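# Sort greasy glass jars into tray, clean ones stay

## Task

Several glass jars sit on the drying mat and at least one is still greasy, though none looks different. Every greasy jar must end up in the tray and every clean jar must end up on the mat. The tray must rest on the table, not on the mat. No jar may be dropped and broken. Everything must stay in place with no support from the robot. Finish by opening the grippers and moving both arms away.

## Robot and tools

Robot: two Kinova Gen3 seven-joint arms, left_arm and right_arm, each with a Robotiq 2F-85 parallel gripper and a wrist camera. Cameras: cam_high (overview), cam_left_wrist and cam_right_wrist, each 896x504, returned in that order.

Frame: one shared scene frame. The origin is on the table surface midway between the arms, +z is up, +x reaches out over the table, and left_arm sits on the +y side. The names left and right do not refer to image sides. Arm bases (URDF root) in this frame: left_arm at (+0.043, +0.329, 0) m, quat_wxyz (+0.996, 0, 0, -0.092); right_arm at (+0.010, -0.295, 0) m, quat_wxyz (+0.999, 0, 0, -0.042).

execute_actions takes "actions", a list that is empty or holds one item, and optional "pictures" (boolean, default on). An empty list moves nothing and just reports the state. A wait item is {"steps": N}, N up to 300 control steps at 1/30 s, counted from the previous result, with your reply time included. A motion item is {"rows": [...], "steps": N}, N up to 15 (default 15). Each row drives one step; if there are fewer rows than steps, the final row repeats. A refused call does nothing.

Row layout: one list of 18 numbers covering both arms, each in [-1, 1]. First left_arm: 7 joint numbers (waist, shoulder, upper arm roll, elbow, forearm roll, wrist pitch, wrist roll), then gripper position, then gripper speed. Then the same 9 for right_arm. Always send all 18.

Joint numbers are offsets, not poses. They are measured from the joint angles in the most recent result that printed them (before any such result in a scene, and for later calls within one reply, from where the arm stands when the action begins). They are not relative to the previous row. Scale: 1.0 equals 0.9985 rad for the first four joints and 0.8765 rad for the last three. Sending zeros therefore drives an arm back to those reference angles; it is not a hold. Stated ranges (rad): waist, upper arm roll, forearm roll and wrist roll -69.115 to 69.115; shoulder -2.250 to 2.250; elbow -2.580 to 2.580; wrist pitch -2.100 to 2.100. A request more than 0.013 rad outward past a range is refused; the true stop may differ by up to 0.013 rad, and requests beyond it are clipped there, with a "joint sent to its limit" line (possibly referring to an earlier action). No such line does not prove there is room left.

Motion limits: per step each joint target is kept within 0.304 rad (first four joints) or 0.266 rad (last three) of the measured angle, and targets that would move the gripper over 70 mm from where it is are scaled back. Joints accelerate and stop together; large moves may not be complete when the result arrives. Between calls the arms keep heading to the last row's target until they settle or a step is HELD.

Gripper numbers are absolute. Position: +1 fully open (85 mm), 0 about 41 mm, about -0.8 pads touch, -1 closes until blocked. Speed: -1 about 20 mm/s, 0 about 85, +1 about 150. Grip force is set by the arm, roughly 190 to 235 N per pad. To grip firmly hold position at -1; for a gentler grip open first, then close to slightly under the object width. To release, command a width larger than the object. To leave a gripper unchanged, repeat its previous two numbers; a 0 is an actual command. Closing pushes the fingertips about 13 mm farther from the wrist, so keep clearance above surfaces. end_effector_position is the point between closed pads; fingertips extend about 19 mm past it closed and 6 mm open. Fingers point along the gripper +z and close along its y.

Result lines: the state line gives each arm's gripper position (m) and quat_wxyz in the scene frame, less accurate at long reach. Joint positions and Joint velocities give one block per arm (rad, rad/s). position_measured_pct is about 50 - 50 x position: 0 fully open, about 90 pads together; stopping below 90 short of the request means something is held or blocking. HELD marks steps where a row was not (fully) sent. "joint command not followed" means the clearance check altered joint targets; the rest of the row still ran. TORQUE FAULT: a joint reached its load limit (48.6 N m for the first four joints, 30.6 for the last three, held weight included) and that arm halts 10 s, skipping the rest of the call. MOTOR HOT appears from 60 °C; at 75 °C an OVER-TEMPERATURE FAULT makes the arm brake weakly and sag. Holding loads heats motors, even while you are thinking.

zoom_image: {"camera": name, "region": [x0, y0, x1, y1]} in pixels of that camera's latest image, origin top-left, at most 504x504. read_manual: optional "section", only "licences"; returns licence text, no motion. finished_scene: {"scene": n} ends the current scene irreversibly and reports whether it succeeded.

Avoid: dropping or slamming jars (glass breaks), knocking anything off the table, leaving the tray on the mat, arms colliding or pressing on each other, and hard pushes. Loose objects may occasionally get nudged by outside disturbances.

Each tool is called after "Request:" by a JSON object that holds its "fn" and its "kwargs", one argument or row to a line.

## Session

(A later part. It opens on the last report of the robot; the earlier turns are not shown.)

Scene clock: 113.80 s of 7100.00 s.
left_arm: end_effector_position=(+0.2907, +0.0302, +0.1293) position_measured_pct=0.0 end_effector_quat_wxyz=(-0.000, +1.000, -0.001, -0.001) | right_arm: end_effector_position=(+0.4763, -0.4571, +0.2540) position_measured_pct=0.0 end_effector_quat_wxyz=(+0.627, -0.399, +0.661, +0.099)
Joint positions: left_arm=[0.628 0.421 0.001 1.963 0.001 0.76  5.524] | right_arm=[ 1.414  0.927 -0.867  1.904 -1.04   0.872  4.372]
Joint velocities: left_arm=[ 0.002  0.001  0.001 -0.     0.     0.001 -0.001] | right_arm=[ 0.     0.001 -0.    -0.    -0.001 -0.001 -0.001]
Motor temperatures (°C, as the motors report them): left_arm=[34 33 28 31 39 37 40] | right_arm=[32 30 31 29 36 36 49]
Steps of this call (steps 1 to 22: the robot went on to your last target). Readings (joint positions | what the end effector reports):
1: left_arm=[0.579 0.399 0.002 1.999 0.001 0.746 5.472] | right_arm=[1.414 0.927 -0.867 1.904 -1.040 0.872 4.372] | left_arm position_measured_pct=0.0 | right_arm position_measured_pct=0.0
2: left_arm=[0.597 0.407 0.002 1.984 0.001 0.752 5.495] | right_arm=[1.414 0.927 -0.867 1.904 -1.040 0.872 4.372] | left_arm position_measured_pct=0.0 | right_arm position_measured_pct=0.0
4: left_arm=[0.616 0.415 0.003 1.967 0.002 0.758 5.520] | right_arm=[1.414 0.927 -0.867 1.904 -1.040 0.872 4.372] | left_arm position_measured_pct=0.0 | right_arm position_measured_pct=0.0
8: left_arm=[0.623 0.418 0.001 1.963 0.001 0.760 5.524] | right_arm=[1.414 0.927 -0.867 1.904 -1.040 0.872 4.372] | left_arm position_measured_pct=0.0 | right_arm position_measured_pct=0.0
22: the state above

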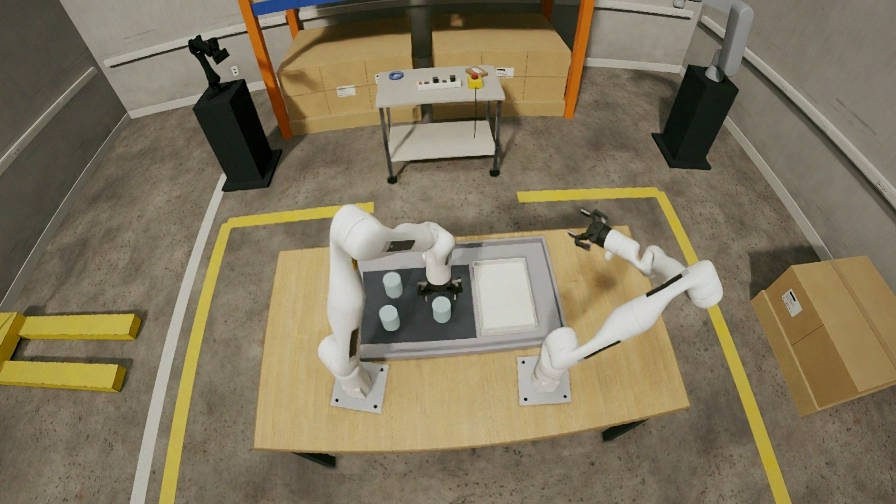

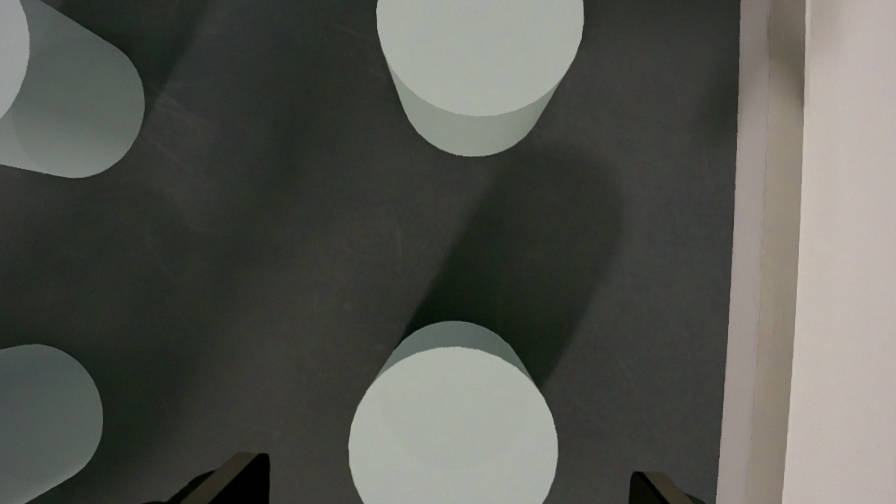

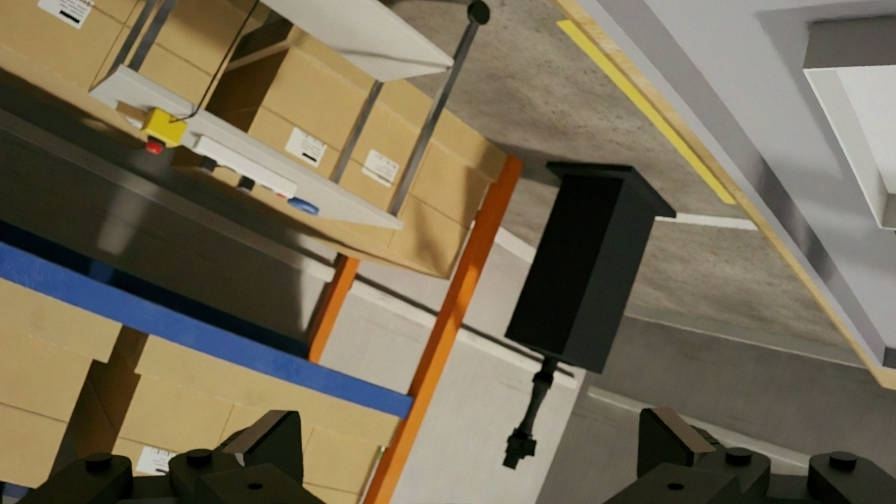

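Request:
{"fn": "execute_actions", "kwargs": {
  "actions": [
    {"rows":[[0,0.166,0,0.078,0,-0.281,0,0.75,-0.6,0,0,0,0,0,0,0,1,0]]}
  ],
  "pictures": false
}}

Request:
{"fn": "execute_actions", "kwargs": {
  "actions": [
    {"rows":[[0,0.003,0,0,0,0,0,0.4,-0.6,0,0,0,0,0,0,0,1,0]]}
  ],
  "pictures": false
}}

Request:
{"fn": "execute_actions", "kwargs": {
  "actions": [
    {"rows":[[0,0,0,0,0,0,0,0.54,-0.6,0,0,0,0,0,0,0,1,0]],"steps":8}
  ],
  "pictures": false
}}

Request:
{"fn": "execute_actions", "kwargs": {
  "actions": [
    {"rows":[[0,0,0,0,0,0,0,0.459,-1,0,0,0,0,0,0,0,1,0]]}
  ]
}}

Request:
{"fn": "execute_actions", "kwargs": {
  "actions": [
    {"rows":[[0,-0.022,0,-0.007,0,0.033,0,0.459,-1,0,0,0,0,0,0,0,1,0]]}
  ]
}}

Scene clock: 117.77 s of 7100.00 s.
left_arm: end_effector_position=(+0.2915, +0.0295, +0.0514) position_measured_pct=12.7 end_effector_quat_wxyz=(+0.002, +1.000, -0.001, +0.001) | right_arm: end_effector_position=(+0.4763, -0.4571, +0.2540) position_measured_pct=0.0 end_effector_quat_wxyz=(+0.627, -0.399, +0.661, +0.099)
Joint positions: left_arm=[0.628 0.583 0.001 2.041 0.001 0.513 5.524] | right_arm=[ 1.414  0.927 -0.867  1.904 -1.04   0.872  4.372]
Joint velocities: left_arm=[-0.     0.026  0.     0.003  0.    -0.002  0.002] | right_arm=[-0.    -0.    -0.    -0.    -0.001 -0.001  0.001]
Motor temperatures (°C, as the motors report them): left_arm=[34 33 28 32 39 37 40] | right_arm=[32 30 31 29 36 36 49]
Steps of this call (steps 1 to 15: the robot went on to your last target; steps 16 to 90: nothing new was sent; then 0.47 s passed at rest; steps 91 to 105: all 15 steps of this action). Readings (joint positions | what the end effector reports):
91: left_arm=[0.628 0.422 0.001 1.964 0.001 0.758 5.524] | right_arm=[1.414 0.927 -0.867 1.904 -1.040 0.872 4.372] | left_arm position_measured_pct=0.0 | right_arm position_measured_pct=0.0
92: left_arm=[0.628 0.429 0.001 1.966 0.001 0.751 5.524] | right_arm=[1.414 0.927 -0.867 1.904 -1.040 0.872 4.372] | left_arm position_measured_pct=0.4 | right_arm position_measured_pct=0.0
94: left_arm=[0.628 0.459 0.001 1.978 0.001 0.711 5.524] | right_arm=[1.414 0.927 -0.867 1.904 -1.040 0.872 4.372] | left_arm position_measured_pct=2.4 | right_arm position_measured_pct=0.0
98: left_arm=[0.628 0.552 0.001 2.024 0.001 0.568 5.524] | right_arm=[1.414 0.927 -0.867 1.904 -1.040 0.872 4.372] | left_arm position_measured_pct=8.7 | right_arm position_measured_pct=0.0
105: the state above

Scene clock: 118.27 s of 7100.00 s.
left_arm: end_effector_position=(+0.2910, +0.0297, +0.0506) position_measured_pct=27.8 end_effector_quat_wxyz=(+0.001, +1.000, -0.001, +0.000) | right_arm: end_effector_position=(+0.4763, -0.4571, +0.2540) position_measured_pct=0.0 end_effector_quat_wxyz=(+0.627, -0.399, +0.661, +0.099)
Joint positions: left_arm=[0.628 0.586 0.001 2.041 0.001 0.514 5.524] | right_arm=[ 1.414  0.927 -0.867  1.904 -1.04   0.872  4.372]
Joint velocities: left_arm=[-0.001 -0.001  0.001  0.001  0.    -0.     0.001] | right_arm=[-0.    -0.001 -0.    -0.    -0.001  0.002 -0.001]
Motor temperatures (°C, as the motors report them): left_arm=[34 33 28 32 39 37 40] | right_arm=[32 30 31 29 36 36 49]
Steps of this call (steps 1 to 15: all 15 steps of this action). Readings (joint positions | what the end effector reports):
1: left_arm=[0.628 0.584 0.001 2.041 0.001 0.513 5.524] | right_arm=[1.414 0.927 -0.867 1.904 -1.040 0.872 4.372] | left_arm position_measured_pct=12.7 | right_arm position_measured_pct=0.0
2: left_arm=[0.628 0.585 0.001 2.041 0.001 0.514 5.524] | right_arm=[1.414 0.927 -0.867 1.904 -1.040 0.872 4.372] | left_arm position_measured_pct=12.7 | right_arm position_measured_pct=0.0
4: left_arm=[0.628 0.586 0.001 2.041 0.001 0.514 5.524] | right_arm=[1.414 0.927 -0.867 1.904 -1.040 0.872 4.372] | left_arm position_measured_pct=15.1 | right_arm position_measured_pct=0.0
8: left_arm=[0.628 0.586 0.001 2.041 0.001 0.514 5.524] | right_arm=[1.414 0.927 -0.867 1.904 -1.040 0.872 4.372] | left_arm position_measured_pct=21.0 | right_arm position_measured_pct=0.0
15: the state above

Scene clock: 118.53 s of 7100.00 s.
left_arm: end_effector_position=(+0.2910, +0.0297, +0.0506) position_measured_pct=23.4 end_effector_quat_wxyz=(+0.001, +1.000, -0.001, +0.000) | right_arm: end_effector_position=(+0.4763, -0.4571, +0.2540) position_measured_pct=0.0 end_effector_quat_wxyz=(+0.627, -0.399, +0.661, +0.099)
Joint positions: left_arm=[0.628 0.586 0.001 2.041 0.001 0.514 5.524] | right_arm=[ 1.414  0.927 -0.867  1.904 -1.04   0.872  4.372]
Joint velocities: left_arm=[ 0.     0.     0.001 -0.001 -0.     0.002 -0.001] | right_arm=[-0.     0.     0.    -0.    -0.001  0.002 -0.   ]
Motor temperatures (°C, as the motors report them): left_arm=[34 33 28 32 39 37 40] | right_arm=[32 30 31 29 36 36 49]
Steps of this call (steps 1 to 8: all 8 steps of this action). Readings (joint positions | what the end effector reports):
1: left_arm=[0.628 0.585 0.001 2.041 0.001 0.514 5.524] | right_arm=[1.414 0.927 -0.867 1.904 -1.040 0.872 4.372] | left_arm position_measured_pct=27.8 | right_arm position_measured_pct=0.0
2: left_arm=[0.628 0.585 0.001 2.041 0.001 0.514 5.524] | right_arm=[1.414 0.927 -0.867 1.904 -1.040 0.872 4.372] | left_arm position_measured_pct=27.4 | right_arm position_measured_pct=0.0
4: left_arm=[0.628 0.585 0.001 2.041 0.001 0.514 5.524] | right_arm=[1.414 0.927 -0.867 1.904 -1.040 0.872 4.372] | left_arm position_measured_pct=25.0 | right_arm position_measured_pct=0.0
8: the state above

Scene clock: 119.03 s of 7100.00 s.
left_arm: end_effector_position=(+0.2911, +0.0293, +0.0509) position_measured_pct=27.0 end_effector_quat_wxyz=(+0.001, +1.000, -0.001, +0.000) | right_arm: end_effector_position=(+0.4763, -0.4571, +0.2540) position_measured_pct=0.0 end_effector_quat_wxyz=(+0.627, -0.399, +0.661, +0.099)
Joint positions: left_arm=[0.628 0.585 0.001 2.04  0.001 0.514 5.524] | right_arm=[ 1.414  0.927 -0.867  1.904 -1.04   0.872  4.372]
Joint velocities: left_arm=[-0.     0.    -0.001 -0.     0.    -0.001 -0.002] | right_arm=[ 0.     0.001 -0.    -0.    -0.003  0.002 -0.002]
Motor temperatures (°C, as the motors report them): left_arm=[34 33 28 32 39 37 40] | right_arm=[32 30 31 29 36 36 49]
Steps of this call (steps 1 to 15: all 15 steps of this action). Readings (joint positions | what the end effector reports):
1: left_arm=[0.628 0.586 0.001 2.041 0.001 0.514 5.524] | right_arm=[1.414 0.927 -0.867 1.904 -1.040 0.872 4.372] | left_arm position_measured_pct=23.4 | right_arm position_measured_pct=0.0
2: left_arm=[0.628 0.586 0.001 2.041 0.001 0.514 5.524] | right_arm=[1.414 0.927 -0.867 1.904 -1.040 0.872 4.372] | left_arm position_measured_pct=23.4 | right_arm position_measured_pct=0.0
4: left_arm=[0.628 0.586 0.001 2.041 0.001 0.514 5.524] | right_arm=[1.414 0.927 -0.867 1.904 -1.040 0.872 4.372] | left_arm position_measured_pct=24.2 | right_arm position_measured_pct=0.0
8: left_arm=[0.628 0.585 0.001 2.040 0.001 0.514 5.524] | right_arm=[1.414 0.927 -0.867 1.904 -1.040 0.872 4.372] | left_arm position_measured_pct=26.6 | right_arm position_measured_pct=0.0
15: the state above

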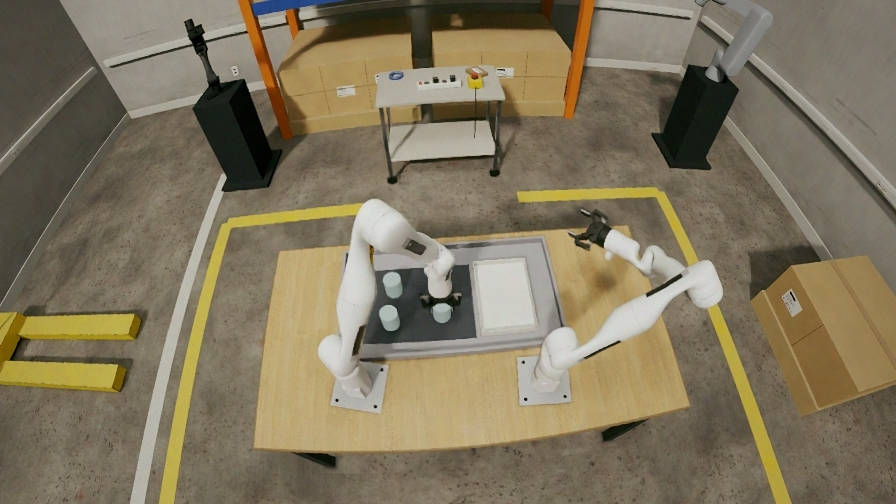

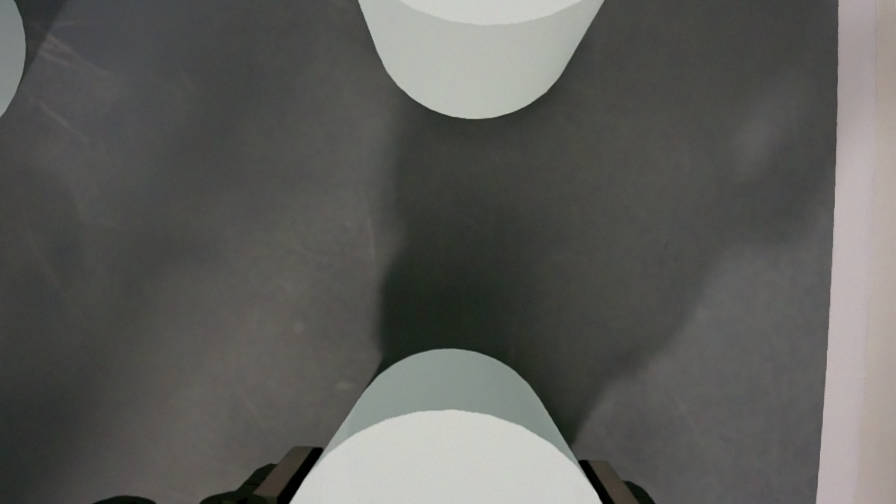

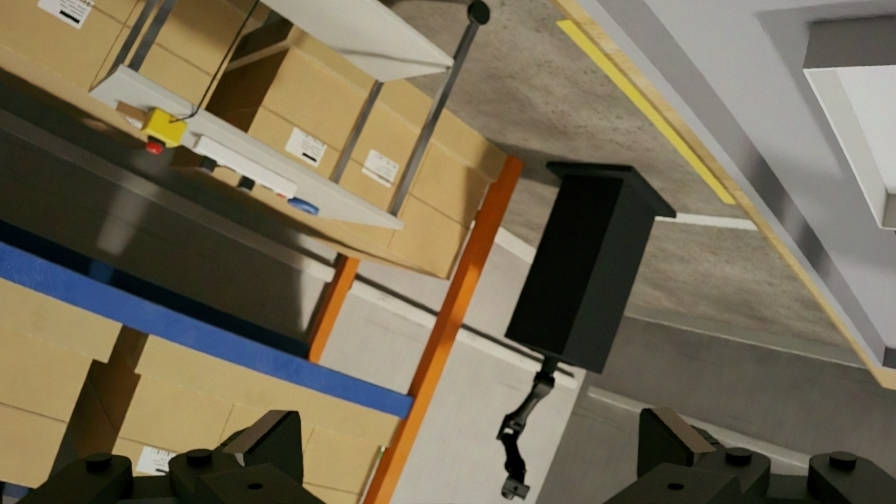

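Scene clock: 119.53 s of 7100.00 s.
left_arm: end_effector_position=(+0.2911, +0.0292, +0.0604) position_measured_pct=26.6 end_effector_quat_wxyz=(+0.001, +1.000, -0.001, +0.000) | right_arm: end_effector_position=(+0.4763, -0.4571, +0.2540) position_measured_pct=0.0 end_effector_quat_wxyz=(+0.627, -0.399, +0.661, +0.099)
Joint positions: left_arm=[0.628 0.563 0.001 2.033 0.001 0.543 5.524] | right_arm=[ 1.414  0.927 -0.867  1.904 -1.04   0.872  4.372]
Joint velocities: left_arm=[ 0.001 -0.002 -0.001  0.     0.    -0.002 -0.   ] | right_arm=[-0.     0.     0.     0.    -0.    -0.002  0.001]
Motor temperatures (°C, as the motors report them): left_arm=[34 33 28 32 39 37 40] | right_arm=[32 31 31 29 36 36 49]
Steps of this call (steps 1 to 15: all 15 steps of this action). Readings (joint positions | what the end effector reports):
1: left_arm=[0.628 0.584 0.001 2.040 0.001 0.515 5.524] | right_arm=[1.414 0.927 -0.867 1.904 -1.040 0.872 4.372] | left_arm position_measured_pct=26.6 | right_arm position_measured_pct=0.0
2: left_arm=[0.628 0.577 0.001 2.039 0.001 0.522 5.524] | right_arm=[1.414 0.927 -0.867 1.904 -1.040 0.872 4.372] | left_arm position_measured_pct=26.6 | right_arm position_measured_pct=0.0
4: left_arm=[0.628 0.565 0.001 2.034 0.001 0.539 5.524] | right_arm=[1.414 0.927 -0.867 1.904 -1.040 0.872 4.372] | left_arm position_measured_pct=26.6 | right_arm position_measured_pct=0.0
8: left_arm=[0.628 0.564 0.001 2.033 0.001 0.543 5.524] | right_arm=[1.414 0.927 -0.867 1.904 -1.040 0.872 4.372] | left_arm position_measured_pct=26.6 | right_arm position_measured_pct=0.0
15: the state above

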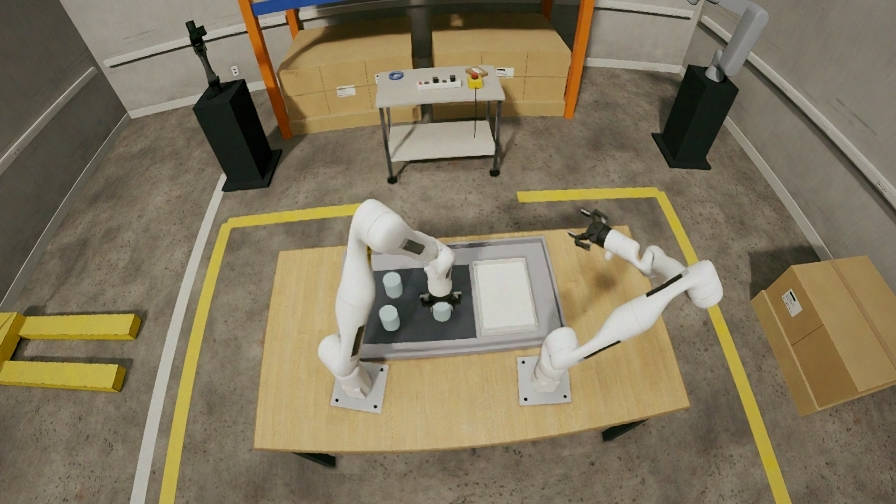

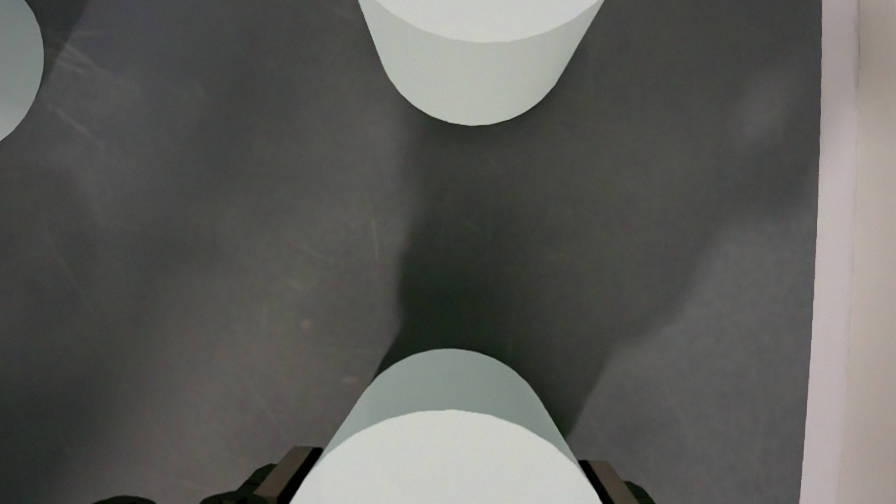

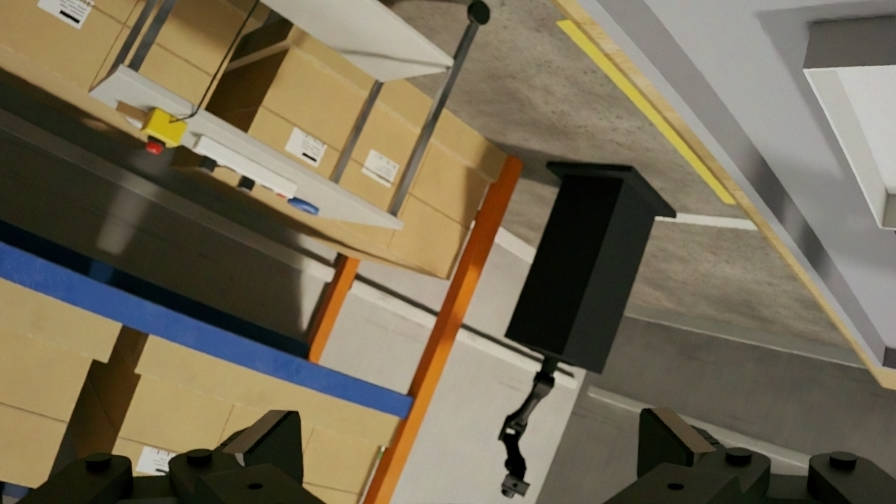

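Request:
{"fn": "execute_actions", "kwargs": {
  "actions": [
    {"rows":[[0,0.007,0,0.002,0,-0.011,0,0.459,-1,0,0,0,0,0,0,0,1,0],[0,0.007,0,0.002,0,-0.011,0,0.459,-1,0,0,0,0,0,0,0,1,0],[0,0.014,0,0.005,0,-0.022,0,0.459,-1,0,0,0,0,0,0,0,1,0],[0,0.014,0,0.005,0,-0.022,0,0.459,-1,0,0,0,0,0,0,0,1,0],[0,0.022,0,0.007,0,-0.033,0,0.459,-1,0,0,0,0,0,0,0,1,0],[0,0.022,0,0.007,0,-0.033,0,0.459,-1,0,0,0,0,0,0,0,1,0],[0,0.022,0,0.007,0,-0.033,0,0.459,-1,0,0,0,0,0,0,0,1,0],[0,0.022,0,0.007,0,-0.033,0,0.459,-1,0,0,0,0,0,0,0,1,0],[0,0.022,0,0.007,0,-0.033,0,0.75,0,0,0,0,0,0,0,0,1,0]]}
  ],
  "pictures": false
}}

Request:
{"fn": "execute_actions", "kwargs": {
  "actions": [
    {"rows":[[0,-0.065,0,-0.023,0,0.103,0,0.75,0,0,0,0,0,0,0,0,1,0]]}
  ]
}}

Request:
{"fn": "execute_actions", "kwargs": {
  "actions": [
    {"rows":[[-0.006,-0.004,0,0.008,0,-0.005,-0.007,0.75,0,0,0,0,0,0,0,0,1,0],[-0.006,-0.004,0,0.008,0,-0.005,-0.007,0.75,0,0,0,0,0,0,0,0,1,0],[-0.009,-0.0055,0,0.012,0,-0.0075,-0.01,0.75,0,0,0,0,0,0,0,0,1,0],[-0.009,-0.0055,0,0.012,0,-0.0075,-0.01,0.75,0,0,0,0,0,0,0,0,1,0],[-0.0125,-0.0075,0,0.0165,0,-0.01,-0.014,0.75,0,0,0,0,0,0,0,0,1,0],[-0.0125,-0.0075,0,0.0165,0,-0.01,-0.014,0.75,0,0,0,0,0,0,0,0,1,0],[-0.016,-0.0095,0,0.021,0,-0.013,-0.018,0.75,0,0,0,0,0,0,0,0,1,0],[-0.016,-0.0095,0,0.021,0,-0.013,-0.018,0.75,0,0,0,0,0,0,0,0,1,0],[-0.019,-0.011,0,0.025,0,-0.015,-0.021,0.75,0,0,0,0,0,0,0,0,1,0],[-0.019,-0.011,0,0.025,0,-0.015,-0.021,0.75,0,0,0,0,0,0,0,0,1,0],[-0.022,-0.013,0,0.029,0,-0.018,-0.025,0.75,0,0,0,0,0,0,0,0,1,0],[-0.022,-0.013,0,0.029,0,-0.018,-0.025,0.75,0,0,0,0,0,0,0,0,1,0],[-0.025,-0.015,0,0.033,0,-0.02,-0.028,0.75,0,0,0,0,0,0,0,0,1,0]]}
  ]
}}

Scene clock: 141.77 s of 7100.00 s.
left_arm: end_effector_position=(+0.2911, +0.0292, +0.0509) position_measured_pct=14.7 end_effector_quat_wxyz=(+0.001, +1.000, -0.001, +0.000) | right_arm: end_effector_position=(+0.4763, -0.4571, +0.2540) position_measured_pct=0.0 end_effector_quat_wxyz=(+0.627, -0.399, +0.661, +0.099)
Joint positions: left_arm=[0.628 0.585 0.001 2.04  0.001 0.514 5.524] | right_arm=[ 1.414  0.927 -0.867  1.904 -1.04   0.872  4.372]
Joint velocities: left_arm=[0.001 0.003 0.002 0.    0.    0.    0.001] | right_arm=[ 0.    -0.    -0.     0.     0.    -0.     0.001]
Motor temperatures (°C, as the motors report them): left_arm=[34 34 28 32 39 37 40] | right_arm=[32 31 31 29 36 36 49]
Steps of this call (steps 1 to 15: the robot went on to your last target; steps 16 to 90: nothing new was sent; then 18.73 s passed at rest; steps 91 to 105: all 15 steps of this action). Readings (joint positions | what the end effector reports):
91: left_arm=[0.628 0.565 0.001 2.034 0.001 0.541 5.524] | right_arm=[1.414 0.927 -0.867 1.904 -1.040 0.872 4.372] | left_arm position_measured_pct=26.6 | right_arm position_measured_pct=0.0
92: left_arm=[0.628 0.569 0.001 2.034 0.001 0.537 5.524] | right_arm=[1.414 0.927 -0.867 1.904 -1.040 0.872 4.372] | left_arm position_measured_pct=26.6 | right_arm position_measured_pct=0.0
94: left_arm=[0.628 0.575 0.001 2.037 0.001 0.528 5.524] | right_arm=[1.414 0.927 -0.867 1.904 -1.040 0.872 4.372] | left_arm position_measured_pct=26.6 | right_arm position_measured_pct=0.0
98: left_arm=[0.628 0.584 0.001 2.040 0.001 0.514 5.524] | right_arm=[1.414 0.927 -0.867 1.904 -1.040 0.872 4.372] | left_arm position_measured_pct=26.6 | right_arm position_measured_pct=0.0
105: the state above

Scene clock: 142.27 s of 7100.00 s.
left_arm: end_effector_position=(+0.2906, +0.0297, +0.0797) position_measured_pct=12.7 end_effector_quat_wxyz=(+0.000, +1.000, -0.001, -0.001) | right_arm: end_effector_position=(+0.4763, -0.4571, +0.2540) position_measured_pct=0.0 end_effector_quat_wxyz=(+0.627, -0.399, +0.661, +0.099)
Joint positions: left_arm=[0.628 0.521 0.001 2.017 0.001 0.604 5.524] | right_arm=[ 1.414  0.927 -0.867  1.904 -1.04   0.872  4.372]
Joint velocities: left_arm=[ 0.001 -0.005 -0.001 -0.     0.     0.002  0.   ] | right_arm=[ 0.  0. -0. -0. -0. -0.  0.]
Motor temperatures (°C, as the motors report them): left_arm=[34 34 28 32 39 37 40] | right_arm=[32 31 31 29 36 36 49]
Steps of this call (steps 1 to 15: all 15 steps of this action). Readings (joint positions | what the end effector reports):
1: left_arm=[0.628 0.584 0.001 2.040 0.001 0.514 5.524] | right_arm=[1.414 0.927 -0.867 1.904 -1.040 0.872 4.372] | left_arm position_measured_pct=13.5 | right_arm position_measured_pct=0.0
2: left_arm=[0.628 0.578 0.001 2.039 0.001 0.521 5.524] | right_arm=[1.414 0.927 -0.867 1.904 -1.040 0.872 4.372] | left_arm position_measured_pct=13.1 | right_arm position_measured_pct=0.0
4: left_arm=[0.628 0.550 0.001 2.030 0.001 0.555 5.524] | right_arm=[1.414 0.927 -0.867 1.904 -1.040 0.872 4.372] | left_arm position_measured_pct=12.7 | right_arm position_measured_pct=0.0
8: left_arm=[0.628 0.524 0.001 2.017 0.001 0.603 5.524] | right_arm=[1.414 0.927 -0.867 1.904 -1.040 0.872 4.372] | left_arm position_measured_pct=12.7 | right_arm position_measured_pct=0.0
15: the state above

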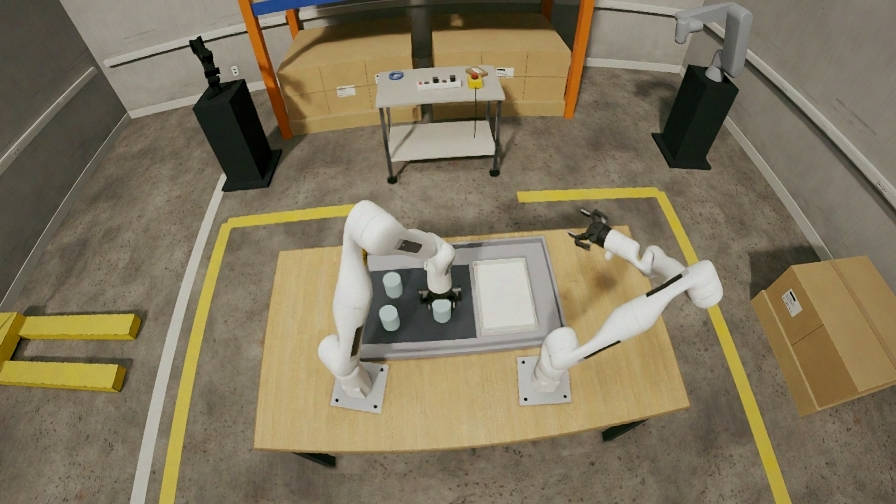

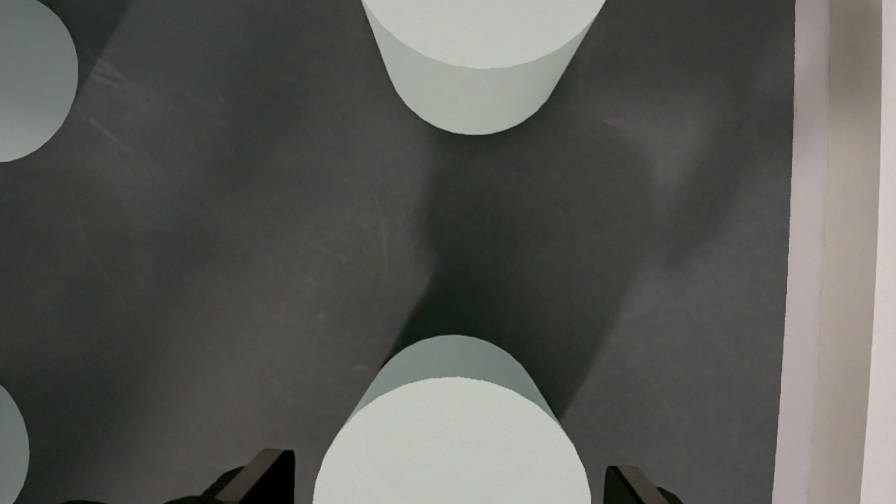

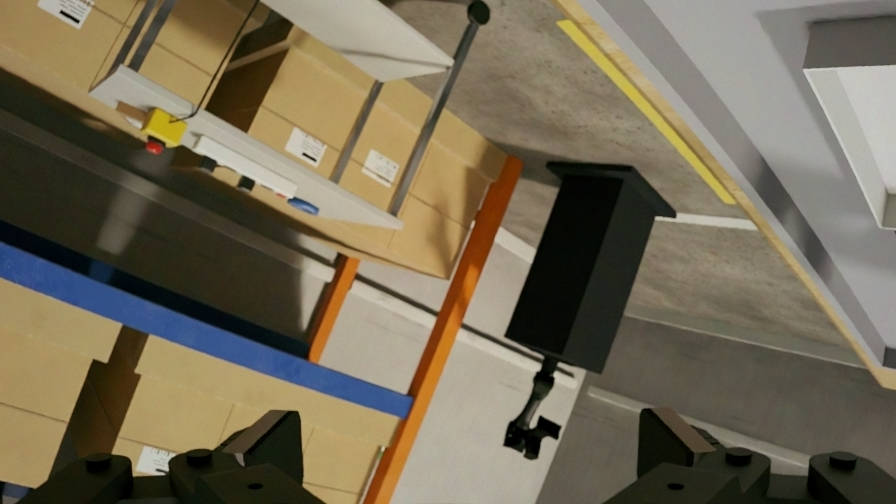

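Scene clock: 142.77 s of 7100.00 s.
left_arm: end_effector_position=(+0.2913, +0.0413, +0.0804) position_measured_pct=12.7 end_effector_quat_wxyz=(+0.002, +1.000, -0.001, +0.001) | right_arm: end_effector_position=(+0.4763, -0.4571, +0.2540) position_measured_pct=0.0 end_effector_quat_wxyz=(+0.627, -0.399, +0.661, +0.099)
Joint positions: left_arm=[0.605 0.505 0.002 2.048 0.002 0.586 5.5  ] | right_arm=[ 1.414  0.927 -0.867  1.904 -1.04   0.872  4.372]
Joint velocities: left_arm=[-0.005 -0.002 -0.005  0.016 -0.001 -0.002 -0.011] | right_arm=[ 0.     0.     0.     0.    -0.001  0.    -0.   ]
Motor temperatures (°C, as the motors report them): left_arm=[34 34 28 32 39 37 40] | right_arm=[32 31 31 29 36 36 49]
Steps of this call (steps 1 to 15: all 15 steps of this action). Readings (joint positions | what the end effector reports):
1: left_arm=[0.627 0.520 0.001 2.018 0.001 0.603 5.523] | right_arm=[1.414 0.927 -0.867 1.904 -1.040 0.872 4.372] | left_arm position_measured_pct=12.7 | right_arm position_measured_pct=0.0
2: left_arm=[0.624 0.518 0.002 2.022 0.001 0.601 5.521] | right_arm=[1.414 0.927 -0.867 1.904 -1.040 0.872 4.372] | left_arm position_measured_pct=12.7 | right_arm position_measured_pct=0.0
4: left_arm=[0.620 0.516 0.001 2.027 0.001 0.598 5.516] | right_arm=[1.414 0.927 -0.867 1.904 -1.040 0.872 4.372] | left_arm position_measured_pct=12.7 | right_arm position_measured_pct=0.0
8: left_arm=[0.614 0.511 0.002 2.036 0.002 0.593 5.510] | right_arm=[1.414 0.927 -0.867 1.904 -1.040 0.872 4.372] | left_arm position_measured_pct=12.7 | right_arm position_measured_pct=0.0
15: the state above

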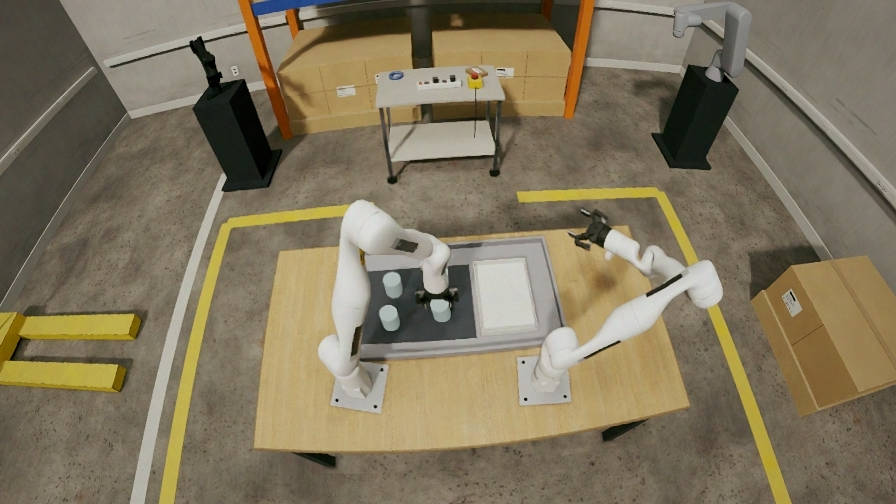

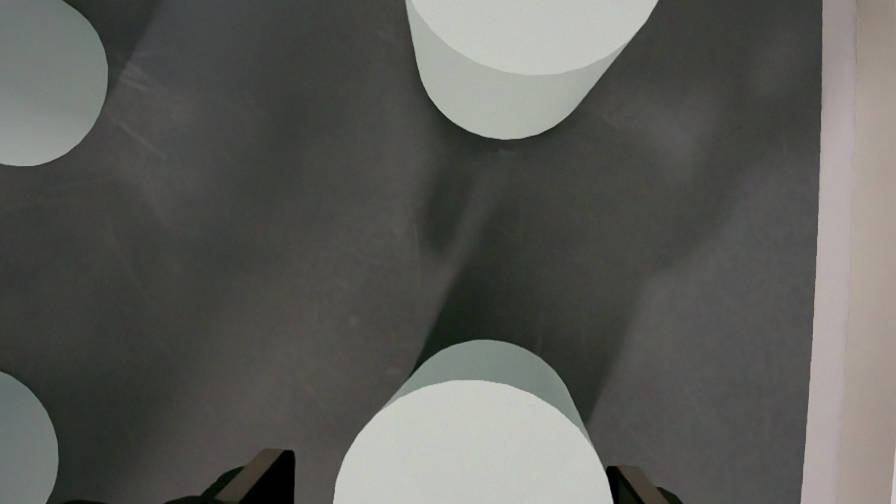

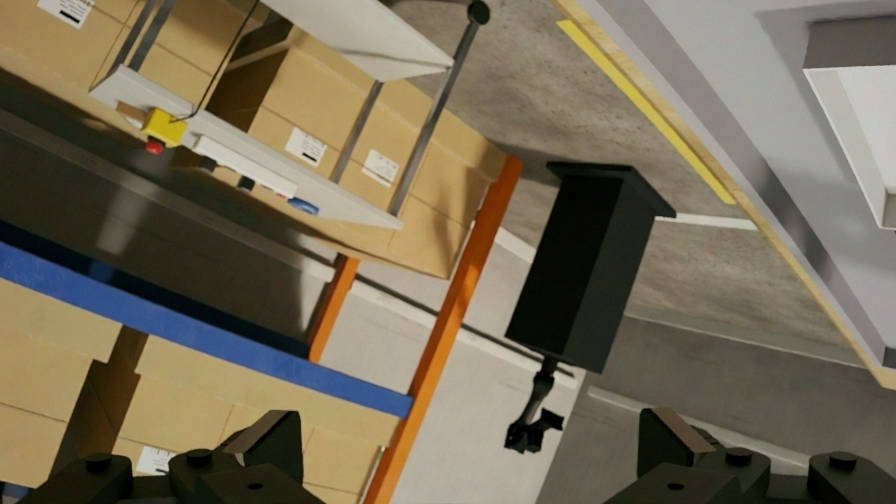

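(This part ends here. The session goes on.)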